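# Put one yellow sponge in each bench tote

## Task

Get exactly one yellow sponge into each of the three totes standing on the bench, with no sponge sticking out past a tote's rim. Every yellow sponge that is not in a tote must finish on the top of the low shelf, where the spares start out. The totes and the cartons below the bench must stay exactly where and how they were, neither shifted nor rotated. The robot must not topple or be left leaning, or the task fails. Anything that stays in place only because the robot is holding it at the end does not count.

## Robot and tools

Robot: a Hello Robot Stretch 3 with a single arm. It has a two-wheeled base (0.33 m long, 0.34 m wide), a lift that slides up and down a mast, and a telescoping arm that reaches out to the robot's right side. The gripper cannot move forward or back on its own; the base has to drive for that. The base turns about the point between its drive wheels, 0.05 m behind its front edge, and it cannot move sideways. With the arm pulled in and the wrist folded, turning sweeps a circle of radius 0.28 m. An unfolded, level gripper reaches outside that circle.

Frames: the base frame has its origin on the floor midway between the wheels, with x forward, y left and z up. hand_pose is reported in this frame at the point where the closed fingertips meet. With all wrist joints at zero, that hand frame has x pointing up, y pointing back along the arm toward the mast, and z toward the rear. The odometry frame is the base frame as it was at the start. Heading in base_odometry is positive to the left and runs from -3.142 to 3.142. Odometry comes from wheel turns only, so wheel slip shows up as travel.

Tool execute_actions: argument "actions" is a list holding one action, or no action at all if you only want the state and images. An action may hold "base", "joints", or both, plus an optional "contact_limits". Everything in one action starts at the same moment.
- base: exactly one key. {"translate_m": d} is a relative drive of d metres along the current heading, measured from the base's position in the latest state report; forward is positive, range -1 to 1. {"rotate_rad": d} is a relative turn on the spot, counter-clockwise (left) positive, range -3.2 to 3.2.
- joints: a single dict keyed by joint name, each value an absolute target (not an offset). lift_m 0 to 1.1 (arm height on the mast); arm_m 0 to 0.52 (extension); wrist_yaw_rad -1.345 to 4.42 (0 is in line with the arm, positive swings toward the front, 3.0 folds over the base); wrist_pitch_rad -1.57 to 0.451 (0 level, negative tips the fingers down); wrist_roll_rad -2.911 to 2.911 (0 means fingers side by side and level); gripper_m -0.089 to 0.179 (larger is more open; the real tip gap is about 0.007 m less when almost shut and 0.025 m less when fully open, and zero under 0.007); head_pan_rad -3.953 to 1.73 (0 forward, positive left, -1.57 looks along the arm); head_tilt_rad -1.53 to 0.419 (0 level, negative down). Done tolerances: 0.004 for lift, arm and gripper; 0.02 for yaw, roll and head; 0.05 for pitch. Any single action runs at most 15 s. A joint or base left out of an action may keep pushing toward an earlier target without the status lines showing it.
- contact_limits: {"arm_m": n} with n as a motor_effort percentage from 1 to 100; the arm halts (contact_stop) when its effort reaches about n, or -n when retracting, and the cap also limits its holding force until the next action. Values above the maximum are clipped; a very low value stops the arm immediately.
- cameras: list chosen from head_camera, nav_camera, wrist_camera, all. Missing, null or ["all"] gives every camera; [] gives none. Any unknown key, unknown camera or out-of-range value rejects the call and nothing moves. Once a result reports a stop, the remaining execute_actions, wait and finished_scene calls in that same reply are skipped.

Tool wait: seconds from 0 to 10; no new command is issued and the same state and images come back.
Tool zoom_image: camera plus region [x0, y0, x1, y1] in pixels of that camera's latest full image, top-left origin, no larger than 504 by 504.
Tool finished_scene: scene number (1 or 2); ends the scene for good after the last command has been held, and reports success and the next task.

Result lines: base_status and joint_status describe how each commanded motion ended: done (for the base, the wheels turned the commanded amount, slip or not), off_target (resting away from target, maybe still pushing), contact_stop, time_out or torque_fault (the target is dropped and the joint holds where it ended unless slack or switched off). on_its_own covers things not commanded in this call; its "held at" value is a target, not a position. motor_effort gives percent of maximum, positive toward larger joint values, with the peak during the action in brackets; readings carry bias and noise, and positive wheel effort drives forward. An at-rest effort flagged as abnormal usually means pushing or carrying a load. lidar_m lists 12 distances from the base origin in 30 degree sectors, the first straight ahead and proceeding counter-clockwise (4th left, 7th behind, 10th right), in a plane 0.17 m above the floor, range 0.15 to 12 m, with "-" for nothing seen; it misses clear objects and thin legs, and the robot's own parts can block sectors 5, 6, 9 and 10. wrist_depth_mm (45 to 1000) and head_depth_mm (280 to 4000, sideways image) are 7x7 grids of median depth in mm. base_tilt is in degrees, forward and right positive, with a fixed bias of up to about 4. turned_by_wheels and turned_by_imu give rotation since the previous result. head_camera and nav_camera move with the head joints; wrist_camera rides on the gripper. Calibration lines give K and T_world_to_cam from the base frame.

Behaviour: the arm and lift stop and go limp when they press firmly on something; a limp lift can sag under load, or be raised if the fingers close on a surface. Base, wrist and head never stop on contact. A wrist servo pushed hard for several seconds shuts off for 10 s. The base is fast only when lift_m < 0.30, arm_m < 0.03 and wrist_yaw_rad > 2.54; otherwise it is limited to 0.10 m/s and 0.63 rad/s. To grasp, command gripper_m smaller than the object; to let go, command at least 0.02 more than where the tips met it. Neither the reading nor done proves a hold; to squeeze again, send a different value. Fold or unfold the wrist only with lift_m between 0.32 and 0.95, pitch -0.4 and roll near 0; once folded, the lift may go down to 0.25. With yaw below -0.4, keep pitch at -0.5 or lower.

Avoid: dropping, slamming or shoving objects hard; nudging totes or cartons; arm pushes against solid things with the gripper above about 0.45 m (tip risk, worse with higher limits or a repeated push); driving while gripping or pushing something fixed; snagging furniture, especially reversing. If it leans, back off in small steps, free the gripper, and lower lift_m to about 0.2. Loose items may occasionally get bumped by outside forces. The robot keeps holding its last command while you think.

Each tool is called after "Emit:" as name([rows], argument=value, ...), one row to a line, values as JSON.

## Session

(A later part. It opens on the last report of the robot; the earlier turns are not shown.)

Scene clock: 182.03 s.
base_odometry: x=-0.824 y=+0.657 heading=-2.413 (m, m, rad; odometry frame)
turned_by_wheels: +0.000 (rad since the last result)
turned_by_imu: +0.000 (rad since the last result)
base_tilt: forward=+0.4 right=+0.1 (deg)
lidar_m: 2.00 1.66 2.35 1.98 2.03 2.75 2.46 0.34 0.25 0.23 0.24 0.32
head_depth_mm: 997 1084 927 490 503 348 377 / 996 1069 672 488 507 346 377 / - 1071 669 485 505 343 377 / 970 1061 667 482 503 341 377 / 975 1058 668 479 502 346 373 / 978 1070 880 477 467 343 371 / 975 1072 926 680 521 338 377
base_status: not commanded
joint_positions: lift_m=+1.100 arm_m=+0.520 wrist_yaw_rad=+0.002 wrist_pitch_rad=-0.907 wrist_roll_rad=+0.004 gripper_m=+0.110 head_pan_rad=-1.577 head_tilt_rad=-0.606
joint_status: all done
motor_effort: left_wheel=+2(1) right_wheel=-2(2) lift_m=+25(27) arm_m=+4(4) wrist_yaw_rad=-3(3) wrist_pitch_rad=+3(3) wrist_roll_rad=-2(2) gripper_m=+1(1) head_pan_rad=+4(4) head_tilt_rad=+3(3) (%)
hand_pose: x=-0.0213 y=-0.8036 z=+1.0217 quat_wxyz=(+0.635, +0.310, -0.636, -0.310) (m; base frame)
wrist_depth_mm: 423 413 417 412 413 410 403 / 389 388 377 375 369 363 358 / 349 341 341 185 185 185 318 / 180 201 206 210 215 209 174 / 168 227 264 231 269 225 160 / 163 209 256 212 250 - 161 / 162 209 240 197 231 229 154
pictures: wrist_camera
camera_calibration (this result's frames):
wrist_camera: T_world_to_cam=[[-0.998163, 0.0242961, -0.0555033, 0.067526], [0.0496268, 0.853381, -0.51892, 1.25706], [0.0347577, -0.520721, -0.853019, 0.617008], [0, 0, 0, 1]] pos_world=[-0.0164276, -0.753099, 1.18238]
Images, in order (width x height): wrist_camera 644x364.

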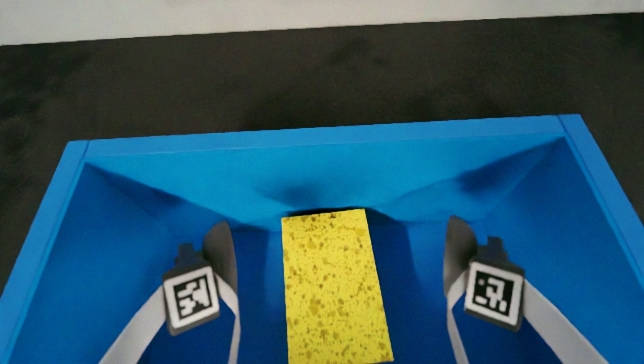

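Emit:
execute_actions([
  {"joints":{"wrist_pitch_rad":-0.45,"arm_m":0.47}},
], cameras=[])

Emit:
execute_actions([
  {"base":{"rotate_rad":0.16},"joints":{"arm_m":0.3}},
], cameras=[])

Emit:
execute_actions([
  {"base":{"translate_m":0.45},"joints":{"arm_m":0.01}},
], cameras=[])

Scene clock: 188.63 s.
base_odometry: x=-0.824 y=+0.657 heading=-2.413 (m, m, rad; odometry frame)
turned_by_wheels: +0.000 (rad since the last result)
turned_by_imu: +0.001 (rad since the last result)
base_tilt: forward=+0.2 right=+0.2 (deg)
lidar_m: 2.00 1.67 2.36 1.97 2.03 2.76 2.46 0.34 0.25 0.23 0.24 0.32
head_depth_mm: 1001 1088 931 490 503 349 378 / 994 1073 669 487 507 346 377 / - 1085 670 485 505 343 377 / 980 1080 669 483 503 320 377 / 971 1062 668 481 503 345 373 / 974 1073 878 477 467 344 370 / 970 1065 927 678 521 338 377
base_status: not commanded
joint_positions: lift_m=+1.100 arm_m=+0.470 wrist_yaw_rad=+0.002 wrist_pitch_rad=-0.475 wrist_roll_rad=+0.003 gripper_m=+0.110 head_pan_rad=-1.577 head_tilt_rad=-0.606
joint_status: all done
motor_effort: left_wheel=+2(1) right_wheel=-2(2) lift_m=+25(25) arm_m=-3(2) wrist_yaw_rad=-2(4) wrist_pitch_rad=+12(12) wrist_roll_rad=-1(2) gripper_m=+0(0) head_pan_rad=+4(4) head_tilt_rad=+3(3) (%)
hand_pose: x=-0.0211 y=-0.8321 z=+1.0998 quat_wxyz=(+0.687, +0.167, -0.688, -0.166) (m; base frame)
wrist_depth_mm: 389 392 391 395 400 396 401 / 428 426 430 432 434 435 435 / 467 471 473 474 472 479 474 / 507 508 512 506 506 513 500 / 455 442 454 429 427 420 411 / 374 373 232 232 230 - 354 / 325 238 255 253 260 249 304
pictures: none
No camera images: the call's "cameras" was empty. Leave "cameras" out to get every camera's image.

Scene clock: 191.13 s.
base_odometry: x=-0.824 y=+0.657 heading=-2.254 (m, m, rad; odometry frame)
turned_by_wheels: +0.160 (rad since the last result)
turned_by_imu: +0.163 (rad since the last result)
base_tilt: forward=+0.3 right=-0.1 (deg)
lidar_m: 1.67 1.95 2.64 1.98 2.15 2.54 0.62 0.29 0.25 0.23 0.25 0.41
head_depth_mm: 954 1040 653 475 493 312 362 / - 1060 655 482 500 339 366 / - - 662 478 504 345 371 / 985 1077 670 485 505 343 378 / 997 1090 926 632 405 348 384 / 1010 1114 928 680 537 423 395 / 1024 1128 926 680 537 444 403
base_status: done
joint_positions: lift_m=+1.100 arm_m=+0.300 wrist_yaw_rad=+0.002 wrist_pitch_rad=-0.474 wrist_roll_rad=+0.002 gripper_m=+0.110 head_pan_rad=-1.577 head_tilt_rad=-0.606
joint_status: all done
motor_effort: left_wheel=-2(7) right_wheel=+1(7) lift_m=+25(25) arm_m=-3(5) wrist_yaw_rad=-3(3) wrist_pitch_rad=+11(12) wrist_roll_rad=-1(1) gripper_m=+0(0) head_pan_rad=+4(4) head_tilt_rad=+3(3) (%)
hand_pose: x=-0.0211 y=-0.6623 z=+1.1000 quat_wxyz=(+0.687, +0.167, -0.688, -0.166) (m; base frame)
wrist_depth_mm: 620 599 573 554 536 517 497 / 694 650 630 606 578 563 529 / 745 701 672 656 622 604 575 / 552 548 540 383 362 351 339 / 448 445 453 404 396 377 314 / 379 375 370 227 327 - 313 / 325 321 316 195 203 205 197
pictures: none
No camera images: the call's "cameras" was empty. Leave "cameras" out to get every camera's image.

Scene clock: 196.93 s.
base_odometry: x=-1.107 y=+0.308 heading=-2.254 (m, m, rad; odometry frame)
turned_by_wheels: +0.000 (rad since the last result)
turned_by_imu: +0.002 (rad since the last result)
base_tilt: forward=+0.4 right=+0.0 (deg)
lidar_m: 1.27 1.23 2.04 2.01 2.08 2.95 0.77 0.36 0.29 0.29 0.31 1.58
head_depth_mm: - - - - - 423 973 / - - - - - - 1039 / - - - - - 433 993 / 1044 - 879 735 537 443 994 / 1049 1158 927 635 538 444 1058 / 1061 1167 1279 678 536 444 1228 / 1075 1184 1325 1453 537 455 548
base_status: done
joint_positions: lift_m=+1.100 arm_m=+0.010 wrist_yaw_rad=+0.002 wrist_pitch_rad=-0.474 wrist_roll_rad=+0.002 gripper_m=+0.110 head_pan_rad=-1.577 head_tilt_rad=-0.606
joint_status: all done
motor_effort: left_wheel=-3(5) right_wheel=+1(7) lift_m=+25(26) arm_m=-3(4) wrist_yaw_rad=-3(2) wrist_pitch_rad=+11(11) wrist_roll_rad=-1(1) gripper_m=+0(1) head_pan_rad=+5(5) head_tilt_rad=+3(3) (%)
hand_pose: x=-0.0211 y=-0.3723 z=+1.1000 quat_wxyz=(+0.687, +0.167, -0.688, -0.166) (m; base frame)
wrist_depth_mm: 962 914 874 852 813 798 785 / - - - 890 862 834 785 / - - - 691 679 663 522 / - - 560 528 524 517 487 / - - 456 437 431 428 416 / - - 371 368 364 - 352 / - 332 320 319 317 304 308
pictures: none
No camera images: the call's "cameras" was empty. Leave "cameras" out to get every camera's image.

Emit:
execute_actions([
  {"base":{"rotate_rad":0.25}},
], cameras=[])

Emit:
execute_actions([
  {"base":{"translate_m":0.2}},
], cameras=[])

Emit:
execute_actions([
  {"base":{"rotate_rad":0.67}},
], cameras=[])

Emit:
execute_actions([
  {"base":{"translate_m":1.0},"joints":{"lift_m":0.85,"wrist_pitch_rad":-1.57,"wrist_roll_rad":1.57,"gripper_m":0.13,"head_tilt_rad":-0.9}},
], cameras=[])

Emit:
execute_actions([
  {"base":{"translate_m":0.33}},
], cameras=[])

Emit:
execute_actions([
  {"base":{"rotate_rad":0.495}},
], cameras=["head_camera"])

Scene clock: 203.63 s.
base_odometry: x=-1.107 y=+0.308 heading=-2.004 (m, m, rad; odometry frame)
turned_by_wheels: +0.250 (rad since the last result)
turned_by_imu: +0.254 (rad since the last result)
base_tilt: forward=+0.3 right=+0.0 (deg)
lidar_m: 1.23 1.57 2.54 2.01 2.41 2.91 0.48 0.34 0.29 0.29 0.38 1.55
head_depth_mm: - - - - - 423 404 / - - - - - - 972 / - - - - - 434 994 / 1118 - 1386 1448 538 456 1288 / 1155 1271 1418 1636 538 467 630 / 1201 1322 1482 1696 1771 525 1253 / 1243 1390 1573 1802 1817 1467 1283
base_status: done
joint_positions: lift_m=+1.100 arm_m=+0.010 wrist_yaw_rad=+0.002 wrist_pitch_rad=-0.474 wrist_roll_rad=+0.002 gripper_m=+0.110 head_pan_rad=-1.577 head_tilt_rad=-0.606
joint_status: not commanded
motor_effort: left_wheel=-2(7) right_wheel=+2(4) lift_m=+25(25) arm_m=-3(4) wrist_yaw_rad=-3(3) wrist_pitch_rad=+11(11) wrist_roll_rad=-1(1) gripper_m=-1(1) head_pan_rad=+5(5) head_tilt_rad=+2(3) (%)
hand_pose: x=-0.0211 y=-0.3723 z=+1.1000 quat_wxyz=(+0.687, +0.167, -0.688, -0.166) (m; base frame)
wrist_depth_mm: - - - 931 827 753 712 / - - - - 877 802 762 / - - - - 674 660 650 / - - - 583 524 514 504 / - - - 437 430 425 421 / - - 369 366 363 - 356 / - - 323 319 315 307 305
pictures: none
No camera images: the call's "cameras" was empty. Leave "cameras" out to get every camera's image.

Scene clock: 207.20 s.
base_odometry: x=-1.191 y=+0.126 heading=-2.004 (m, m, rad; odometry frame)
turned_by_wheels: +0.000 (rad since the last result)
turned_by_imu: +0.001 (rad since the last result)
base_tilt: forward=+0.4 right=+0.0 (deg)
lidar_m: 1.03 1.39 2.45 2.00 2.32 3.09 0.61 0.39 0.36 0.38 1.50 1.37
head_depth_mm: - - - - - 1105 1013 / - - - - - - 612 / - - - - - 1469 1282 / 1189 - 1474 1574 1777 1513 1282 / 1223 1348 1507 1761 1815 1506 1282 / 1268 1414 1587 1792 1826 1509 1278 / 1325 1475 1660 1895 1817 1507 1280
base_status: done
joint_positions: lift_m=+1.100 arm_m=+0.010 wrist_yaw_rad=+0.002 wrist_pitch_rad=-0.474 wrist_roll_rad=+0.002 gripper_m=+0.110 head_pan_rad=-1.577 head_tilt_rad=-0.606
joint_status: not commanded
motor_effort: left_wheel=-3(5) right_wheel=+1(4) lift_m=+25(25) arm_m=-3(4) wrist_yaw_rad=-3(3) wrist_pitch_rad=+11(11) wrist_roll_rad=-1(1) gripper_m=+0(1) head_pan_rad=+3(4) head_tilt_rad=+3(3) (%)
hand_pose: x=-0.0211 y=-0.3723 z=+1.1000 quat_wxyz=(+0.687, +0.167, -0.688, -0.166) (m; base frame)
wrist_depth_mm: - - - - 902 821 757 / - - - - - 842 789 / - - - - - 653 641 / - - - - - 514 505 / - - - - - 425 416 / - - - - - - 353 / - - - - 334 303 307
pictures: none
No camera images: the call's "cameras" was empty. Leave "cameras" out to get every camera's image.

Scene clock: 209.23 s.
base_odometry: x=-1.191 y=+0.126 heading=-1.334 (m, m, rad; odometry frame)
turned_by_wheels: +0.670 (rad since the last result)
turned_by_imu: +0.681 (rad since the last result)
base_tilt: forward=+0.1 right=+0.0 (deg)
lidar_m: 1.38 2.45 2.01 2.66 3.40 0.51 0.37 0.36 1.32 1.42 1.37 1.03
head_depth_mm: - - - - - 1428 1287 / - - - - - - 1272 / - - - - - 1468 1280 / 1347 - 1696 1771 1826 1514 1284 / 1290 1411 1573 1786 1819 1506 1278 / 1228 1340 1468 1641 1766 1505 1282 / 1170 1274 1404 1540 1679 1510 1281
base_status: done
joint_positions: lift_m=+1.100 arm_m=+0.010 wrist_yaw_rad=+0.002 wrist_pitch_rad=-0.474 wrist_roll_rad=+0.002 gripper_m=+0.110 head_pan_rad=-1.577 head_tilt_rad=-0.606
joint_status: not commanded
motor_effort: left_wheel=-2(7) right_wheel=+1(4) lift_m=+25(25) arm_m=-4(3) wrist_yaw_rad=-3(4) wrist_pitch_rad=+11(11) wrist_roll_rad=-1(1) gripper_m=-1(0) head_pan_rad=+4(3) head_tilt_rad=+2(3) (%)
hand_pose: x=-0.0211 y=-0.3723 z=+1.1000 quat_wxyz=(+0.687, +0.167, -0.688, -0.166) (m; base frame)
wrist_depth_mm: 843 919 - - - - 879 / 860 956 - - - - 912 / 920 - - - - - 941 / - - - - - - - / - - - - - - - / - - - - - - - / - - - - - - -
pictures: none
No camera images: the call's "cameras" was empty. Leave "cameras" out to get every camera's image.

Scene clock: 220.60 s.
base_odometry: x=-0.957 y=-0.846 heading=-1.334 (m, m, rad; odometry frame)
turned_by_wheels: +0.000 (rad since the last result)
turned_by_imu: +0.005 (rad since the last result)
base_tilt: forward=+0.4 right=+0.2 (deg)
lidar_m: 0.87 1.59 1.67 1.62 3.86 1.73 1.33 1.95 0.63 0.63 0.54 0.48
head_depth_mm: 1070 1289 1584 1670 - - 1115 / 1018 1194 1456 1592 - - 1120 / 961 1121 1266 913 1099 - - / 909 1045 1027 877 1084 1257 1099 / 859 982 1028 876 1024 1224 1155 / 819 929 1012 872 805 1163 1151 / 778 880 979 876 793 972 1133
base_status: done
joint_positions: lift_m=+0.850 arm_m=+0.010 wrist_yaw_rad=+0.002 wrist_pitch_rad=-1.558 wrist_roll_rad=+1.566 gripper_m=+0.130 head_pan_rad=-1.577 head_tilt_rad=-0.888
joint_status: all done
motor_effort: left_wheel=-2(3) right_wheel=+1(6) lift_m=+14(22) arm_m=-3(4) wrist_yaw_rad=-3(4) wrist_pitch_rad=-5(10) wrist_roll_rad=+1(1) gripper_m=+0(76) head_pan_rad=+5(4) head_tilt_rad=-3(14) (%)
hand_pose: x=-0.0216 y=-0.1342 z=+0.7325 quat_wxyz=(+0.003, +0.002, -0.711, -0.703) (m; base frame)
wrist_depth_mm: 852 836 836 830 808 802 798 / 851 846 850 834 - 823 817 / 547 807 851 858 - 840 833 / 554 813 888 880 - 875 841 / 573 566 892 880 894 880 860 / 583 583 858 927 920 - 868 / 598 586 773 907 939 932 882
pictures: none
No camera images: the call's "cameras" was empty. Leave "cameras" out to get every camera's image.

Scene clock: 225.27 s.
base_odometry: x=-0.880 y=-1.167 heading=-1.334 (m, m, rad; odometry frame)
turned_by_wheels: +0.000 (rad since the last result)
turned_by_imu: +0.002 (rad since the last result)
base_tilt: forward=+0.4 right=-0.1 (deg)
lidar_m: 0.54 1.31 1.36 1.61 2.86 2.14 1.64 2.42 0.78 0.32 0.52 0.63
head_depth_mm: 869 1034 1027 874 - - 1116 / 816 959 1029 879 - - 1114 / 767 895 1002 876 793 - - / 729 839 970 874 767 790 1102 / 689 787 920 873 762 871 1100 / 656 745 862 876 747 696 1050 / 624 705 810 874 748 670 856
base_status: done
joint_positions: lift_m=+0.850 arm_m=+0.010 wrist_yaw_rad=+0.002 wrist_pitch_rad=-1.558 wrist_roll_rad=+1.566 gripper_m=+0.130 head_pan_rad=-1.577 head_tilt_rad=-0.889
joint_status: not commanded
motor_effort: left_wheel=-3(5) right_wheel=+1(6) lift_m=+15(14) arm_m=-3(3) wrist_yaw_rad=-3(3) wrist_pitch_rad=-6(6) wrist_roll_rad=+2(2) gripper_m=+0(0) head_pan_rad=+3(5) head_tilt_rad=-2(3) (%)
hand_pose: x=-0.0216 y=-0.1342 z=+0.7325 quat_wxyz=(+0.003, +0.002, -0.711, -0.703) (m; base frame)
wrist_depth_mm: 528 755 819 832 825 795 796 / 528 531 852 831 - 829 816 / 294 539 800 880 - 841 810 / 291 554 798 875 - 858 841 / 294 339 569 889 876 876 874 / 301 300 573 841 886 - 886 / 309 306 581 849 930 904 910
pictures: none
No camera images: the call's "cameras" was empty. Leave "cameras" out to get every camera's image.

Scene clock: 227.03 s.
base_odometry: x=-0.880 y=-1.167 heading=-0.839 (m, m, rad; odometry frame)
turned_by_wheels: +0.495 (rad since the last result)
turned_by_imu: +0.503 (rad since the last result)
base_tilt: forward=+0.4 right=+0.0 (deg)
lidar_m: 1.31 1.35 1.61 2.55 2.21 1.65 2.37 0.78 0.32 0.47 0.65 0.54
head_depth_mm: 633 731 863 874 - - 1110 / 631 730 862 874 - - 1113 / 631 729 858 877 774 - - / 629 729 857 875 761 709 1101 / 629 724 854 880 763 893 1120 / 626 720 853 876 759 890 1121 / 626 720 849 822 761 895 1113
base_status: done
joint_positions: lift_m=+0.850 arm_m=+0.010 wrist_yaw_rad=+0.002 wrist_pitch_rad=-1.558 wrist_roll_rad=+1.566 gripper_m=+0.130 head_pan_rad=-1.577 head_tilt_rad=-0.889
joint_status: not commanded
motor_effort: left_wheel=-2(8) right_wheel=+1(5) lift_m=+14(14) arm_m=-3(3) wrist_yaw_rad=-3(3) wrist_pitch_rad=-6(5) wrist_roll_rad=+1(2) gripper_m=+0(1) head_pan_rad=+4(5) head_tilt_rad=-3(3) (%)
hand_pose: x=-0.0216 y=-0.1342 z=+0.7325 quat_wxyz=(+0.003, +0.002, -0.711, -0.703) (m; base frame)
wrist_depth_mm: 270 269 525 824 815 802 793 / 275 274 520 835 - 829 811 / 283 282 543 846 - 828 838 / 288 287 552 872 - 867 846 / 293 295 567 885 878 871 873 / 301 297 573 907 886 - 893 / 308 308 595 929 922 903 894
pictures: head_camera (sideways: a quarter turn clockwise sets it upright)
camera_calibration (this result's frames):
head_camera: T_world_to_cam=[[-0.000617173, 0.771609, -0.636097, 0.84754], [0.999913, 0.00887727, 0.00979829, -0.0105684], [0.0132072, -0.636035, -0.771547, 0.958433], [0, 0, 0, 1]] pos_world=[-0.00156769, -0.0442781, 1.2787]
Images, in order (width x height): head_camera 896x504.

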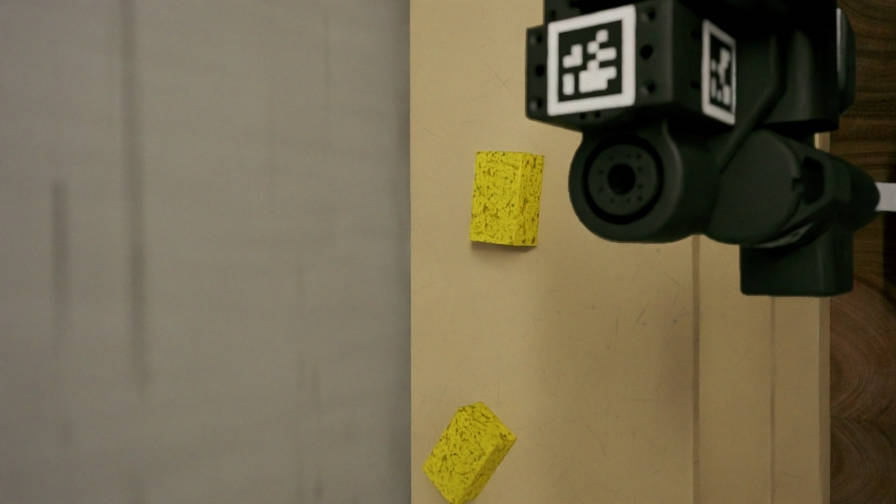

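Emit:
execute_actions([
  {"base":{"translate_m":-0.028},"joints":{"arm_m":0.379,"wrist_roll_rad":1.65}},
], cameras=["wrist_camera"])

Emit:
execute_actions([
  {"joints":{"lift_m":0.752}},
], cameras=["wrist_camera"])

Scene clock: 234.07 s.
base_odometry: x=-0.898 y=-1.146 heading=-0.839 (m, m, rad; odometry frame)
turned_by_wheels: +0.000 (rad since the last result)
turned_by_imu: +0.001 (rad since the last result)
base_tilt: forward=+0.4 right=+0.0 (deg)
lidar_m: 1.34 1.38 1.62 2.65 2.16 1.62 2.38 0.75 0.31 0.36 0.69 0.57
head_depth_mm: 633 716 - - 744 899 1110 / 620 - 906 876 761 892 1114 / 619 - 909 879 757 793 1115 / 626 725 904 877 759 893 1116 / 630 725 855 876 761 895 1111 / 627 723 855 875 759 897 1117 / 625 720 852 822 761 893 1114
base_status: done
joint_positions: lift_m=+0.850 arm_m=+0.379 wrist_yaw_rad=+0.002 wrist_pitch_rad=-1.559 wrist_roll_rad=+1.648 gripper_m=+0.130 head_pan_rad=-1.577 head_tilt_rad=-0.889
joint_status: all done
motor_effort: left_wheel=-2(6) right_wheel=+1(3) lift_m=+15(14) arm_m=+5(7) wrist_yaw_rad=-3(3) wrist_pitch_rad=-5(5) wrist_roll_rad=+1(2) gripper_m=+0(1) head_pan_rad=+3(4) head_tilt_rad=-3(3) (%)
hand_pose: x=-0.0216 y=-0.5024 z=+0.7325 quat_wxyz=(-0.026, -0.027, -0.711, -0.703) (m; base frame)
wrist_depth_mm: 262 267 263 262 260 257 784 / 258 274 269 267 263 263 260 / 251 295 275 275 271 269 269 / 246 288 282 236 278 274 860 / 240 299 286 241 281 280 851 / 236 292 292 293 290 - 871 / 231 314 302 299 296 294 904
pictures: wrist_camera
camera_calibration (this result's frames):
wrist_camera: T_world_to_cam=[[0.126421, 0.991182, -0.0397044, 0.542387], [0.985711, -0.121031, 0.117152, -0.0853566], [0.111314, -0.0539477, -0.99232, 0.865403], [0, 0, 0, 1]] pos_world=[-0.0807636, -0.501249, 0.890291]
Images, in order (width x height): wrist_camera 644x364.

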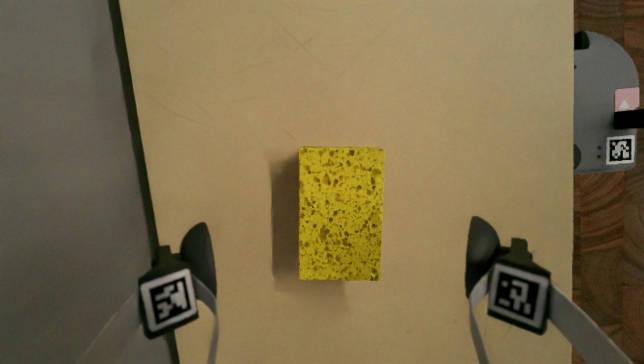

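Scene clock: 235.80 s.
base_odometry: x=-0.898 y=-1.146 heading=-0.839 (m, m, rad; odometry frame)
turned_by_wheels: +0.000 (rad since the last result)
turned_by_imu: +0.000 (rad since the last result)
base_tilt: forward=+0.5 right=+0.2 (deg)
lidar_m: 1.34 1.38 1.62 2.65 2.17 1.62 2.38 0.76 0.31 0.36 0.69 0.57
head_depth_mm: 634 732 861 889 - - - / 631 713 - 835 760 894 1113 / 632 713 - 857 755 797 1117 / 630 727 836 856 754 894 1116 / 628 725 857 876 760 893 1122 / 626 720 855 875 760 893 1117 / 625 721 850 821 761 896 1119
base_status: not commanded
joint_positions: lift_m=+0.752 arm_m=+0.379 wrist_yaw_rad=+0.002 wrist_pitch_rad=-1.559 wrist_roll_rad=+1.648 gripper_m=+0.130 head_pan_rad=-1.577 head_tilt_rad=-0.889
joint_status: all done
motor_effort: left_wheel=-2(3) right_wheel=+1(1) lift_m=+14(13) arm_m=+5(4) wrist_yaw_rad=-3(3) wrist_pitch_rad=-5(5) wrist_roll_rad=+1(1) gripper_m=+0(1) head_pan_rad=+5(5) head_tilt_rad=-3(3) (%)
hand_pose: x=-0.0216 y=-0.5024 z=+0.6345 quat_wxyz=(-0.026, -0.027, -0.711, -0.703) (m; base frame)
wrist_depth_mm: 175 174 172 172 169 168 167 / 179 177 175 174 173 172 170 / 183 181 180 178 176 175 173 / 187 185 183 137 137 178 178 / 219 190 188 140 140 182 181 / 225 194 191 143 144 - 185 / 223 200 196 146 191 191 190
pictures: wrist_camera
camera_calibration (this result's frames):
wrist_camera: T_world_to_cam=[[0.126422, 0.991182, -0.0397003, 0.538497], [0.985711, -0.121031, 0.117152, -0.0738769], [0.111314, -0.0539435, -0.99232, 0.768165], [0, 0, 0, 1]] pos_world=[-0.0807636, -0.501252, 0.792299]
Images, in order (width x height): wrist_camera 644x364.

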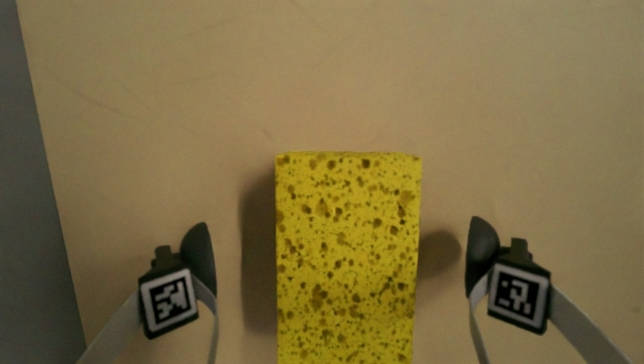

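Emit:
execute_actions([
  {"joints":{"gripper_m":0.03}},
], cameras=[])

Emit:
execute_actions([
  {"joints":{"lift_m":0.85,"arm_m":0.25}},
], cameras=[])

Emit:
execute_actions([
  {"base":{"rotate_rad":-0.88},"joints":{"arm_m":0.01,"lift_m":1.0}},
], cameras=[])

Emit:
execute_actions([
  {"base":{"translate_m":-1.0},"joints":{"lift_m":1.1,"wrist_pitch_rad":-0.3,"wrist_roll_rad":1.57,"head_tilt_rad":-0.6}},
], cameras=[])

Emit:
execute_actions([
  {"base":{"translate_m":-0.655}},
], cameras=[])

Emit:
execute_actions([
  {"base":{"rotate_rad":-0.677},"joints":{"arm_m":0.2}},
], cameras=["head_camera","wrist_camera"])

Scene clock: 242.43 s.
base_odometry: x=-0.898 y=-1.146 heading=-0.839 (m, m, rad; odometry frame)
turned_by_wheels: +0.000 (rad since the last result)
turned_by_imu: +0.001 (rad since the last result)
base_tilt: forward=+0.3 right=+0.1 (deg)
lidar_m: 1.34 1.38 1.62 2.65 2.16 1.62 2.37 0.75 0.31 0.36 0.69 0.57
head_depth_mm: 633 729 865 894 - - - / 630 714 - 837 758 891 1119 / 631 711 - 853 761 795 1115 / 630 725 838 856 760 893 1117 / 627 726 857 875 759 897 1114 / 625 723 857 875 761 895 1118 / 624 721 852 822 762 893 1119
base_status: not commanded
joint_positions: lift_m=+0.752 arm_m=+0.379 wrist_yaw_rad=+0.002 wrist_pitch_rad=-1.559 wrist_roll_rad=+1.648 gripper_m=+0.031 head_pan_rad=-1.577 head_tilt_rad=-0.889
joint_status: all done
motor_effort: left_wheel=-2(3) right_wheel=+1(1) lift_m=+15(14) arm_m=+4(4) wrist_yaw_rad=-2(3) wrist_pitch_rad=-5(5) wrist_roll_rad=+1(1) gripper_m=-12(92) head_pan_rad=+5(4) head_tilt_rad=-3(2) (%)
hand_pose: x=-0.0216 y=-0.5024 z=+0.6345 quat_wxyz=(-0.026, -0.027, -0.711, -0.703) (m; base frame)
wrist_depth_mm: 175 173 172 171 170 168 167 / 178 178 176 175 173 172 170 / 182 181 180 178 177 175 174 / 188 185 183 135 136 179 178 / 219 190 187 138 138 182 182 / 225 194 191 141 140 186 185 / 223 199 197 144 167 191 189
pictures: none
No camera images: the call's "cameras" was empty. Leave "cameras" out to get every camera's image.

Scene clock: 244.63 s.
base_odometry: x=-0.898 y=-1.146 heading=-0.839 (m, m, rad; odometry frame)
turned_by_wheels: +0.000 (rad since the last result)
turned_by_imu: +0.000 (rad since the last result)
base_tilt: forward=+0.3 right=+0.0 (deg)
lidar_m: 1.34 1.38 1.62 2.65 2.16 1.62 2.37 0.75 0.31 0.36 0.69 0.57
head_depth_mm: 632 715 - - 767 895 1112 / 633 698 - 840 761 892 1112 / 630 699 - 839 634 794 1119 / 630 719 856 841 675 896 1119 / 627 726 854 873 760 892 1118 / 628 723 854 874 762 896 1114 / 624 722 852 822 760 896 1120
base_status: not commanded
joint_positions: lift_m=+0.850 arm_m=+0.250 wrist_yaw_rad=+0.002 wrist_pitch_rad=-1.559 wrist_roll_rad=+1.648 gripper_m=+0.031 head_pan_rad=-1.577 head_tilt_rad=-0.889
joint_status: all done
motor_effort: left_wheel=-2(2) right_wheel=+1(1) lift_m=+25(27) arm_m=-3(1) wrist_yaw_rad=-3(3) wrist_pitch_rad=-5(5) wrist_roll_rad=+1(1) gripper_m=-12(14) head_pan_rad=+3(5) head_tilt_rad=-3(3) (%)
hand_pose: x=-0.0216 y=-0.3739 z=+0.7319 quat_wxyz=(-0.026, -0.027, -0.710, -0.703) (m; base frame)
wrist_depth_mm: 268 266 262 263 807 802 793 / 275 272 269 267 267 - 824 / 280 278 276 272 269 - 836 / 287 284 281 135 134 851 854 / 293 289 287 138 138 882 873 / 300 298 295 141 140 903 877 / 307 305 304 145 219 921 903
pictures: none
No camera images: the call's "cameras" was empty. Leave "cameras" out to get every camera's image.

Scene clock: 247.63 s.
base_odometry: x=-0.898 y=-1.146 heading=-1.719 (m, m, rad; odometry frame)
turned_by_wheels: -0.880 (rad since the last result)
turned_by_imu: -0.894 (rad since the last result)
base_tilt: forward=+0.2 right=-0.1 (deg)
lidar_m: 0.60 0.57 1.34 1.45 1.72 3.79 1.87 1.62 0.75 0.76 0.31 0.70
head_depth_mm: 1618 1891 - - - - 1151 / 1364 1582 - - - - 346 / 1166 1339 - - - - 338 / 1032 1192 1027 874 798 - 343 / 922 1049 1029 875 774 958 1117 / 832 931 1004 873 759 710 1033 / 756 838 941 877 763 672 842
base_status: done
joint_positions: lift_m=+1.000 arm_m=+0.010 wrist_yaw_rad=+0.002 wrist_pitch_rad=-1.559 wrist_roll_rad=+1.648 gripper_m=+0.031 head_pan_rad=-1.577 head_tilt_rad=-0.889
joint_status: all done
motor_effort: left_wheel=+2(6) right_wheel=-2(6) lift_m=+25(24) arm_m=-4(4) wrist_yaw_rad=-4(3) wrist_pitch_rad=-5(5) wrist_roll_rad=+1(1) gripper_m=-12(13) head_pan_rad=+4(4) head_tilt_rad=-2(3) (%)
hand_pose: x=-0.0216 y=-0.1338 z=+0.8819 quat_wxyz=(-0.026, -0.027, -0.710, -0.703) (m; base frame)
wrist_depth_mm: - - 972 976 950 923 925 / - - - - 922 958 943 / 684 949 - - - - - / 569 695 942 135 135 - - / 452 706 703 138 138 - - / 457 458 460 141 140 - - / 468 468 461 144 438 - -
pictures: none
No camera images: the call's "cameras" was empty. Leave "cameras" out to get every camera's image.

Scene clock: 258.77 s.
base_odometry: x=-0.750 y=-0.157 heading=-1.719 (m, m, rad; odometry frame)
turned_by_wheels: +0.000 (rad since the last result)
turned_by_imu: -0.002 (rad since the last result)
base_tilt: forward=+0.3 right=+0.1 (deg)
lidar_m: 1.19 1.96 1.70 1.49 2.26 2.96 1.09 0.87 0.87 1.88 1.51 1.07
head_depth_mm: - - - - - 1439 1287 / - - - - - 1424 1279 / - - - - - 1475 1279 / 1991 2171 345 - 1774 1512 1279 / 1893 2053 2205 - 1831 1503 1284 / 1703 1837 2004 2156 1822 1504 1273 / 1556 1661 1790 1964 1826 1508 1275
base_status: done
joint_positions: lift_m=+1.100 arm_m=+0.010 wrist_yaw_rad=+0.002 wrist_pitch_rad=-0.327 wrist_roll_rad=+1.575 gripper_m=+0.031 head_pan_rad=-1.577 head_tilt_rad=-0.606
joint_status: all done
motor_effort: left_wheel=+2(5) right_wheel=-2(4) lift_m=+26(29) arm_m=-3(3) wrist_yaw_rad=-3(3) wrist_pitch_rad=+13(13) wrist_roll_rad=-2(1) gripper_m=-13(12) head_pan_rad=+3(5) head_tilt_rad=+3(22) (%)
hand_pose: x=-0.0210 y=-0.3901 z=+1.1330 quat_wxyz=(-0.001, +0.001, -0.987, -0.163) (m; base frame)
wrist_depth_mm: - - - - - - - / - - - - - - - / - - - - - - - / - - - 135 135 - - / - - - 138 138 - - / - - - 141 140 - - / - - - 144 - - -
pictures: none
No camera images: the call's "cameras" was empty. Leave "cameras" out to get every camera's image.

Scene clock: 266.47 s.
base_odometry: x=-0.654 y=+0.491 heading=-1.719 (m, m, rad; odometry frame)
turned_by_wheels: +0.000 (rad since the last result)
turned_by_imu: -0.001 (rad since the last result)
base_tilt: forward=+0.2 right=+0.1 (deg)
lidar_m: 1.84 2.39 1.74 1.90 2.48 2.47 0.59 0.47 0.47 0.51 0.77 1.62
head_depth_mm: - - - - - 1154 1012 / - - - - - 1142 1017 / - - - - - 1192 1059 / 1535 1682 346 - 1767 1183 1087 / 1639 1806 953 - 1821 1197 1214 / 1774 1996 927 921 1074 1399 1282 / 1932 2166 2354 2224 1827 1501 1279
base_status: done
joint_positions: lift_m=+1.100 arm_m=+0.010 wrist_yaw_rad=+0.002 wrist_pitch_rad=-0.327 wrist_roll_rad=+1.575 gripper_m=+0.031 head_pan_rad=-1.577 head_tilt_rad=-0.606
joint_status: not commanded
motor_effort: left_wheel=+2(4) right_wheel=-2(6) lift_m=+25(26) arm_m=-3(3) wrist_yaw_rad=-3(3) wrist_pitch_rad=+13(13) wrist_roll_rad=-2(2) gripper_m=-13(12) head_pan_rad=+3(5) head_tilt_rad=+3(3) (%)
hand_pose: x=-0.0210 y=-0.3901 z=+1.1330 quat_wxyz=(-0.001, +0.001, -0.987, -0.163) (m; base frame)
wrist_depth_mm: 942 - - 813 444 308 755 / - - - 834 454 329 849 / - - - 854 464 915 784 / - - - 135 135 - 817 / - - - 138 138 - 810 / - - - 141 141 - - / - - - 144 - - -
pictures: none
No camera images: the call's "cameras" was empty. Leave "cameras" out to get every camera's image.

Scene clock: 269.10 s.
base_odometry: x=-0.654 y=+0.491 heading=-2.396 (m, m, rad; odometry frame)
turned_by_wheels: -0.677 (rad since the last result)
turned_by_imu: -0.688 (rad since the last result)
base_tilt: forward=+0.2 right=+0.1 (deg)
lidar_m: 1.62 1.83 2.45 1.74 1.80 2.48 2.47 0.67 0.49 0.47 0.48 0.65
head_depth_mm: - - 863 553 631 1227 1017 / - - 687 550 631 1191 1016 / - - 684 549 629 1194 1039 / 1188 - 684 548 629 1288 1059 / 1189 1257 686 544 627 1197 1013 / 1183 1272 923 632 626 1196 1012 / 1180 1270 926 680 625 1250 1085
base_status: done
joint_positions: lift_m=+1.100 arm_m=+0.200 wrist_yaw_rad=+0.002 wrist_pitch_rad=-0.326 wrist_roll_rad=+1.575 gripper_m=+0.031 head_pan_rad=-1.577 head_tilt_rad=-0.606
joint_status: all done
motor_effort: left_wheel=+1(7) right_wheel=-2(6) lift_m=+25(25) arm_m=+5(1) wrist_yaw_rad=-1(3) wrist_pitch_rad=+12(13) wrist_roll_rad=-2(2) gripper_m=-12(12) head_pan_rad=+4(4) head_tilt_rad=+3(3) (%)
hand_pose: x=-0.0210 y=-0.5796 z=+1.1332 quat_wxyz=(-0.001, +0.000, -0.987, -0.163) (m; base frame)
wrist_depth_mm: 748 811 848 793 263 262 225 / 767 810 871 541 270 282 234 / 769 826 884 494 276 284 237 / 789 867 885 135 135 292 240 / 785 841 915 138 138 294 243 / 814 861 - 141 140 302 244 / 814 880 965 145 203 288 246
pictures: head_camera (sideways: a quarter turn clockwise sets it upright), wrist_camera
camera_calibration (this result's frames):
head_camera: T_world_to_cam=[[-0.00193128, 0.563386, -0.826192, 1.0953], [0.999924, 0.011138, 0.00525767, -0.0046599], [0.0121642, -0.826119, -0.563364, 0.687656], [0, 0, 0, 1]] pos_world=[-0.00158991, -0.0489393, 1.29235]
wrist_camera: T_world_to_cam=[[0.0543422, 0.293761, -0.954333, 1.26544], [0.99174, 0.0953314, 0.085817, 0.0188737], [0.116188, -0.951113, -0.286154, -0.0613753], [0, 0, 0, 1]] pos_world=[-0.0803533, -0.43191, 1.18846]
Images, in order (width x height): head_camera 896x504, wrist_camera 644x364.

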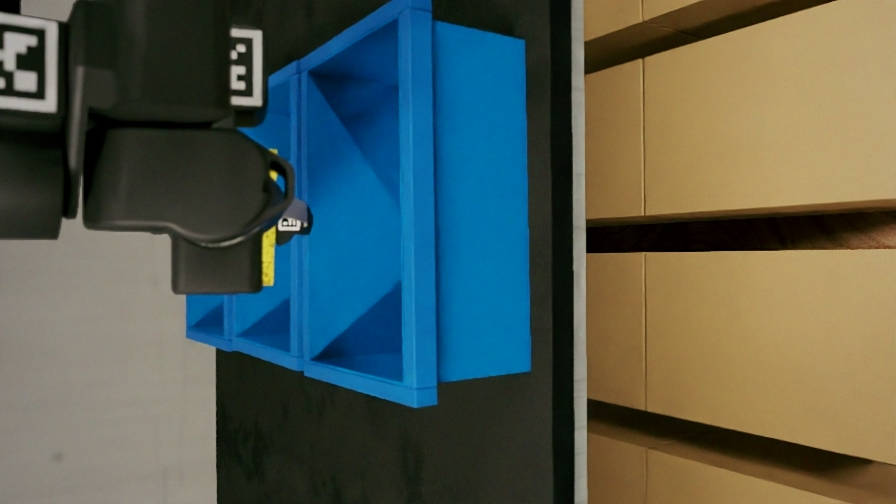

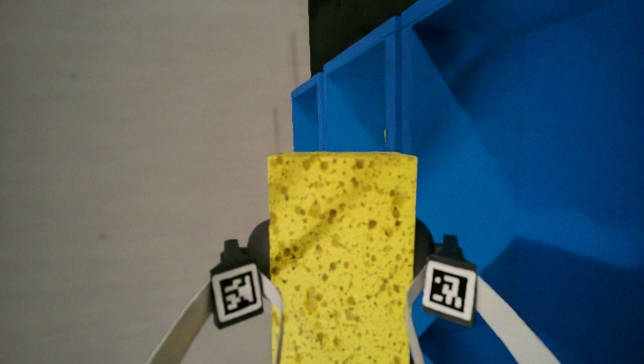

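Emit:
execute_actions([
  {"joints":{"arm_m":0.33,"wrist_pitch_rad":-0.6}},
], cameras=[])

Emit:
execute_actions([
  {"joints":{"wrist_pitch_rad":-0.9}},
], cameras=[])

Emit:
execute_actions([
  {"joints":{"arm_m":0.385,"wrist_pitch_rad":-1.15}},
], cameras=[])

Emit:
execute_actions([
  {"joints":{"arm_m":0.435,"wrist_pitch_rad":-1.36}},
], cameras=[])

Emit:
execute_actions([
  {"joints":{"arm_m":0.48,"wrist_pitch_rad":-1.57}},
], cameras=["head_camera","wrist_camera"])

Scene clock: 275.57 s.
base_odometry: x=-0.654 y=+0.491 heading=-2.396 (m, m, rad; odometry frame)
turned_by_wheels: +0.000 (rad since the last result)
turned_by_imu: +0.001 (rad since the last result)
base_tilt: forward=+0.2 right=+0.0 (deg)
lidar_m: 1.62 1.84 2.45 1.74 1.80 2.47 2.47 0.67 0.49 0.47 0.48 0.65
head_depth_mm: 1190 1287 881 567 633 1224 1015 / - - 692 554 628 1192 1015 / - - 679 555 629 1184 1036 / 1186 - 677 552 626 1291 1071 / 1186 1255 685 551 627 1192 1015 / 1189 1268 924 632 626 1201 1016 / 1188 1269 929 679 626 1252 1082
base_status: not commanded
joint_positions: lift_m=+1.100 arm_m=+0.330 wrist_yaw_rad=+0.002 wrist_pitch_rad=-0.613 wrist_roll_rad=+1.575 gripper_m=+0.031 head_pan_rad=-1.577 head_tilt_rad=-0.606
joint_status: all done
motor_effort: left_wheel=+1(1) right_wheel=-2(2) lift_m=+25(25) arm_m=+6(5) wrist_yaw_rad=-2(2) wrist_pitch_rad=+6(10) wrist_roll_rad=-2(2) gripper_m=-13(13) head_pan_rad=+4(5) head_tilt_rad=+3(3) (%)
hand_pose: x=-0.0211 y=-0.6702 z=+1.0711 quat_wxyz=(-0.001, +0.000, -0.953, -0.302) (m; base frame)
wrist_depth_mm: 621 701 666 239 179 214 187 / 637 702 367 359 182 218 189 / 637 711 517 365 186 222 192 / 649 732 531 135 135 229 194 / 649 743 544 138 138 233 196 / 660 746 - 140 139 237 199 / 668 744 821 144 171 242 201
pictures: none
No camera images: the call's "cameras" was empty. Leave "cameras" out to get every camera's image.

Scene clock: 276.53 s.
base_odometry: x=-0.654 y=+0.491 heading=-2.396 (m, m, rad; odometry frame)
turned_by_wheels: +0.000 (rad since the last result)
turned_by_imu: +0.000 (rad since the last result)
base_tilt: forward=+0.4 right=+0.2 (deg)
lidar_m: 1.62 1.83 2.45 1.74 1.80 2.47 2.48 0.67 0.49 0.47 0.48 0.65
head_depth_mm: 1190 1271 880 566 630 1234 1016 / - 1283 691 555 630 1191 1015 / - - 669 554 627 1196 1038 / 1190 - 608 551 628 1287 1058 / 1185 1251 685 550 624 1186 1013 / 1184 1278 927 633 623 1194 1017 / 1185 1259 926 681 625 1250 1079
base_status: not commanded
joint_positions: lift_m=+1.100 arm_m=+0.330 wrist_yaw_rad=+0.002 wrist_pitch_rad=-0.903 wrist_roll_rad=+1.575 gripper_m=+0.031 head_pan_rad=-1.577 head_tilt_rad=-0.606
joint_status: all done
motor_effort: left_wheel=+1(2) right_wheel=-2(2) lift_m=+25(24) arm_m=+4(6) wrist_yaw_rad=-2(2) wrist_pitch_rad=+2(5) wrist_roll_rad=-2(2) gripper_m=-12(13) head_pan_rad=+4(5) head_tilt_rad=+3(3) (%)
hand_pose: x=-0.0213 y=-0.6141 z=+1.0220 quat_wxyz=(-0.001, +0.000, -0.900, -0.437) (m; base frame)
wrist_depth_mm: 643 271 185 219 223 193 167 / 463 321 193 231 231 196 170 / 474 329 194 234 238 200 172 / 556 341 191 135 136 204 175 / 647 344 207 138 138 206 178 / 659 356 - 141 140 205 181 / 679 675 207 145 191 220 183
pictures: none
No camera images: the call's "cameras" was empty. Leave "cameras" out to get every camera's image.

Scene clock: 278.07 s.
base_odometry: x=-0.654 y=+0.491 heading=-2.396 (m, m, rad; odometry frame)
turned_by_wheels: +0.000 (rad since the last result)
turned_by_imu: +0.000 (rad since the last result)
base_tilt: forward=+0.4 right=+0.0 (deg)
lidar_m: 1.62 1.83 2.45 1.74 1.79 2.47 2.46 0.67 0.49 0.47 0.48 0.65
head_depth_mm: 1205 1273 882 566 631 1221 1018 / - 1274 691 555 630 1184 1018 / - 1255 669 552 630 1198 1034 / 1187 1249 669 552 626 1291 1063 / 1189 1251 687 550 627 1193 1016 / 1188 1267 926 631 626 1192 1016 / 1188 1264 926 680 626 1255 1080
base_status: not commanded
joint_positions: lift_m=+1.100 arm_m=+0.385 wrist_yaw_rad=+0.002 wrist_pitch_rad=-1.148 wrist_roll_rad=+1.575 gripper_m=+0.031 head_pan_rad=-1.577 head_tilt_rad=-0.606
joint_status: all done
motor_effort: left_wheel=+1(1) right_wheel=-1(2) lift_m=+25(24) arm_m=+5(11) wrist_yaw_rad=-3(3) wrist_pitch_rad=-1(1) wrist_roll_rad=-2(2) gripper_m=-13(14) head_pan_rad=+5(4) head_tilt_rad=+3(3) (%)
hand_pose: x=-0.0214 y=-0.6126 z=+0.9947 quat_wxyz=(-0.001, -0.001, -0.840, -0.543) (m; base frame)
wrist_depth_mm: 225 149 170 218 203 183 145 / 275 152 172 230 207 187 144 / 278 157 172 234 212 190 143 / 278 161 164 135 135 193 143 / 280 166 156 138 138 198 142 / 282 312 - 141 140 198 140 / 278 291 184 145 183 210 138
pictures: none
No camera images: the call's "cameras" was empty. Leave "cameras" out to get every camera's image.

Scene clock: 279.53 s.
base_odometry: x=-0.654 y=+0.491 heading=-2.396 (m, m, rad; odometry frame)
turned_by_wheels: +0.000 (rad since the last result)
turned_by_imu: +0.000 (rad since the last result)
base_tilt: forward=+0.3 right=+0.0 (deg)
lidar_m: 1.62 1.83 2.45 1.74 1.79 2.47 2.47 0.68 0.49 0.47 0.48 0.65
head_depth_mm: 1207 1277 885 566 630 1227 1010 / 1192 1254 692 555 631 1200 1014 / - 1033 669 554 630 1196 1033 / 1187 1029 674 552 627 1289 1060 / 1191 1246 687 550 626 1194 1010 / 1182 1269 930 631 627 1191 1015 / 1187 1262 928 679 626 1253 1087
base_status: not commanded
joint_positions: lift_m=+1.100 arm_m=+0.435 wrist_yaw_rad=+0.002 wrist_pitch_rad=-1.357 wrist_roll_rad=+1.574 gripper_m=+0.031 head_pan_rad=-1.577 head_tilt_rad=-0.606
joint_status: all done
motor_effort: left_wheel=+2(1) right_wheel=-1(2) lift_m=+25(25) arm_m=+5(8) wrist_yaw_rad=-3(3) wrist_pitch_rad=-1(4) wrist_roll_rad=-2(2) gripper_m=-12(12) head_pan_rad=+3(4) head_tilt_rad=+2(3) (%)
hand_pose: x=-0.0215 y=-0.6102 z=+0.9828 quat_wxyz=(+0.000, -0.001, -0.778, -0.628) (m; base frame)
wrist_depth_mm: 121 120 177 210 200 188 128 / 124 120 177 216 202 191 129 / 217 126 175 220 208 195 130 / 223 126 162 135 135 199 130 / 267 130 157 138 137 202 131 / 279 133 - 141 140 205 131 / 282 137 187 144 182 214 131
pictures: none
No camera images: the call's "cameras" was empty. Leave "cameras" out to get every camera's image.

Scene clock: 280.97 s.
base_odometry: x=-0.654 y=+0.491 heading=-2.396 (m, m, rad; odometry frame)
turned_by_wheels: +0.000 (rad since the last result)
turned_by_imu: +0.000 (rad since the last result)
base_tilt: forward=+0.3 right=+0.1 (deg)
lidar_m: 1.62 1.83 2.45 1.74 1.80 2.47 2.47 0.67 0.49 0.47 0.48 0.65
head_depth_mm: 1209 1284 883 567 630 1234 1014 / 1198 1257 693 554 630 1185 1016 / - 1022 673 553 628 1190 1034 / 1196 862 670 552 627 1285 1062 / 1189 1252 686 551 629 1191 1014 / 1179 1273 924 632 626 1188 1013 / 1186 1269 924 679 626 1257 1080
base_status: not commanded
joint_positions: lift_m=+1.100 arm_m=+0.480 wrist_yaw_rad=+0.002 wrist_pitch_rad=-1.557 wrist_roll_rad=+1.574 gripper_m=+0.031 head_pan_rad=-1.577 head_tilt_rad=-0.606
joint_status: all done
motor_effort: left_wheel=+1(2) right_wheel=-2(1) lift_m=+24(25) arm_m=+4(4) wrist_yaw_rad=-3(3) wrist_pitch_rad=-6(6) wrist_roll_rad=-2(2) gripper_m=-13(12) head_pan_rad=+4(4) head_tilt_rad=+3(3) (%)
hand_pose: x=-0.0216 y=-0.6037 z=+0.9818 quat_wxyz=(+0.000, -0.001, -0.712, -0.703) (m; base frame)
wrist_depth_mm: 106 110 194 208 206 186 122 / 105 109 209 212 210 188 124 / 110 108 204 217 215 191 125 / 110 108 178 135 135 194 126 / 111 112 159 138 138 196 127 / 114 113 142 141 140 184 128 / 116 116 212 144 188 219 129
pictures: head_camera (sideways: a quarter turn clockwise sets it upright), wrist_camera
camera_calibration (this result's frames):
head_camera: T_world_to_cam=[[-0.00193122, 0.563385, -0.826192, 1.0953], [0.999924, 0.0111379, 0.00525766, -0.00465988], [0.0121641, -0.826119, -0.563364, 0.687655], [0, 0, 0, 1]] pos_world=[-0.00158991, -0.0489393, 1.29235]
wrist_camera: T_world_to_cam=[[0.0527128, 0.99777, -0.0409333, 0.65631], [0.992064, -0.0476376, 0.116363, -0.0815943], [0.114153, -0.0467422, -0.992363, 1.11178], [0, 0, 0, 1]] pos_world=[-0.0805621, -0.606767, 1.13964]
Images, in order (width x height): head_camera 896x504, wrist_camera 644x364.

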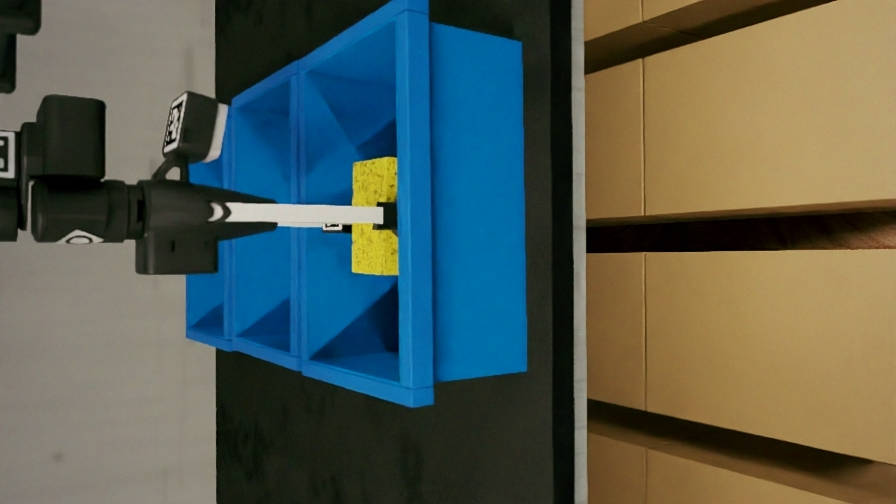

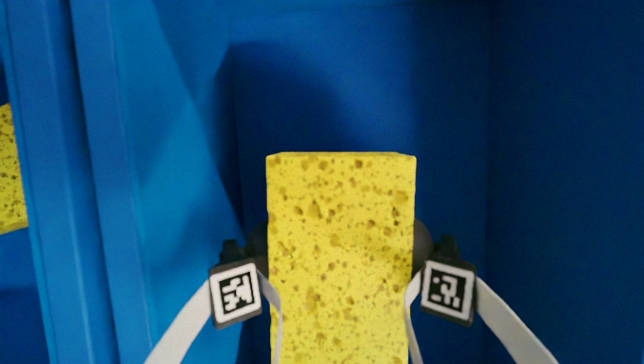

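Emit:
execute_actions([
  {"joints":{"arm_m":0.46,"lift_m":1.064}},
], cameras=[])

Emit:
execute_actions([
  {"joints":{"gripper_m":0.095}},
], cameras=[])

Emit:
execute_actions([
  {"joints":{"lift_m":1.1}},
], cameras=["wrist_camera"])

Emit:
finished_scene(scene=1)

Scene clock: 284.97 s.
base_odometry: x=-0.654 y=+0.491 heading=-2.396 (m, m, rad; odometry frame)
turned_by_wheels: +0.000 (rad since the last result)
turned_by_imu: +0.000 (rad since the last result)
base_tilt: forward=+0.4 right=+0.2 (deg)
lidar_m: 1.61 1.83 2.45 1.74 1.80 2.47 2.47 0.67 0.49 0.47 0.48 0.65
head_depth_mm: - 1280 883 567 631 1227 1013 / - 1281 690 555 629 1203 1017 / - 1018 689 555 630 1190 1039 / 1189 1257 683 550 627 1291 1063 / 1186 1249 689 550 626 1189 1017 / 1180 1263 922 632 626 1193 1017 / 1182 1267 926 680 626 1252 1083
base_status: not commanded
joint_positions: lift_m=+1.064 arm_m=+0.460 wrist_yaw_rad=+0.002 wrist_pitch_rad=-1.558 wrist_roll_rad=+1.573 gripper_m=+0.031 head_pan_rad=-1.577 head_tilt_rad=-0.606
joint_status: all done
motor_effort: left_wheel=+1(2) right_wheel=-2(2) lift_m=+14(20) arm_m=-3(5) wrist_yaw_rad=-3(3) wrist_pitch_rad=-5(6) wrist_roll_rad=-1(2) gripper_m=-13(12) head_pan_rad=+4(5) head_tilt_rad=+3(3) (%)
hand_pose: x=-0.0216 y=-0.5842 z=+0.9465 quat_wxyz=(+0.000, -0.001, -0.711, -0.703) (m; base frame)
wrist_depth_mm: 109 143 176 175 174 151 100 / 108 142 181 179 177 154 100 / 107 141 185 182 182 156 101 / 106 139 188 135 135 157 102 / 105 137 190 138 138 160 103 / 104 136 185 141 140 149 104 / 103 126 200 144 170 178 105
pictures: none
No camera images: the call's "cameras" was empty. Leave "cameras" out to get every camera's image.

Scene clock: 286.10 s.
base_odometry: x=-0.654 y=+0.491 heading=-2.396 (m, m, rad; odometry frame)
turned_by_wheels: +0.000 (rad since the last result)
turned_by_imu: +0.000 (rad since the last result)
base_tilt: forward=+0.4 right=+0.0 (deg)
lidar_m: 1.62 1.83 2.45 1.74 1.79 2.47 2.47 0.67 0.49 0.47 0.48 0.65
head_depth_mm: - 1273 882 566 630 1230 1009 / - 1289 691 555 632 1193 1016 / - 1017 689 553 628 1189 1035 / 1194 1254 681 551 628 1279 1063 / 1183 1256 686 549 627 1192 1015 / 1189 1273 933 632 626 1198 1013 / 1181 1269 927 680 624 1258 1081
base_status: not commanded
joint_positions: lift_m=+1.064 arm_m=+0.460 wrist_yaw_rad=+0.002 wrist_pitch_rad=-1.558 wrist_roll_rad=+1.573 gripper_m=+0.095 head_pan_rad=-1.577 head_tilt_rad=-0.606
joint_status: all done
motor_effort: left_wheel=+1(1) right_wheel=-2(2) lift_m=+14(14) arm_m=-3(4) wrist_yaw_rad=-3(1) wrist_pitch_rad=-6(5) wrist_roll_rad=-1(2) gripper_m=-1(82) head_pan_rad=+4(4) head_tilt_rad=+2(3) (%)
hand_pose: x=-0.0216 y=-0.5842 z=+0.9465 quat_wxyz=(+0.000, -0.001, -0.711, -0.703) (m; base frame)
wrist_depth_mm: 109 143 177 176 174 152 99 / 108 142 180 179 178 154 101 / 107 140 184 184 181 156 101 / 106 139 188 142 184 157 102 / 105 137 192 145 145 159 103 / 105 135 196 149 148 139 104 / 103 126 201 151 195 177 100
pictures: none
No camera images: the call's "cameras" was empty. Leave "cameras" out to get every camera's image.

Scene clock: 287.23 s.
base_odometry: x=-0.654 y=+0.491 heading=-2.396 (m, m, rad; odometry frame)
turned_by_wheels: +0.000 (rad since the last result)
turned_by_imu: +0.000 (rad since the last result)
base_tilt: forward=+0.5 right=+0.0 (deg)
lidar_m: 1.62 1.83 2.45 1.74 1.80 2.46 2.47 0.67 0.49 0.47 0.48 0.65
head_depth_mm: 1208 1271 881 566 633 1229 1017 / 1199 1258 692 556 630 1195 1012 / - 1032 690 555 628 1197 1039 / 1185 1016 689 552 628 1284 1067 / 1186 1245 687 550 626 1196 1011 / 1190 1272 927 633 626 1197 1010 / 1186 1273 928 678 625 1253 1084
base_status: not commanded
joint_positions: lift_m=+1.100 arm_m=+0.460 wrist_yaw_rad=+0.002 wrist_pitch_rad=-1.558 wrist_roll_rad=+1.573 gripper_m=+0.095 head_pan_rad=-1.577 head_tilt_rad=-0.606
joint_status: all done
motor_effort: left_wheel=+1(1) right_wheel=-2(1) lift_m=+25(24) arm_m=-3(3) wrist_yaw_rad=-3(2) wrist_pitch_rad=-5(6) wrist_roll_rad=-1(1) gripper_m=+0(0) head_pan_rad=+4(4) head_tilt_rad=+3(3) (%)
hand_pose: x=-0.0216 y=-0.5841 z=+0.9818 quat_wxyz=(+0.000, -0.001, -0.711, -0.703) (m; base frame)
wrist_depth_mm: 109 143 209 208 207 151 100 / 105 142 214 213 211 154 100 / 106 140 218 216 215 155 101 / 108 138 222 178 218 158 103 / 110 137 227 182 223 159 105 / 113 135 234 185 229 139 109 / 116 126 238 238 235 176 110
pictures: wrist_camera
camera_calibration (this result's frames):
wrist_camera: T_world_to_cam=[[0.0525812, 0.997807, -0.0402026, 0.636032], [0.99207, -0.047592, 0.116325, -0.0805927], [0.114157, -0.0460004, -0.992397, 1.11314], [0, 0, 0, 1]] pos_world=[-0.0805615, -0.587268, 1.13962]
Images, in order (width x height): wrist_camera 644x364.

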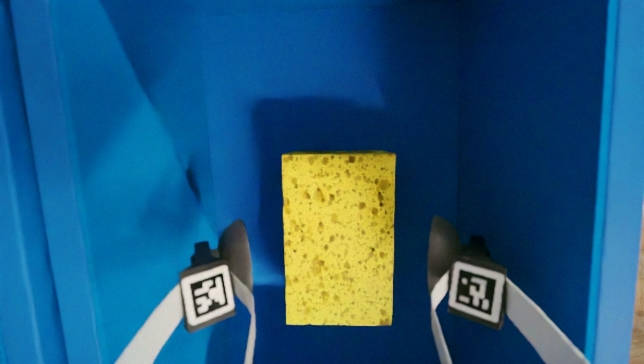

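The scene is finished: the task was done.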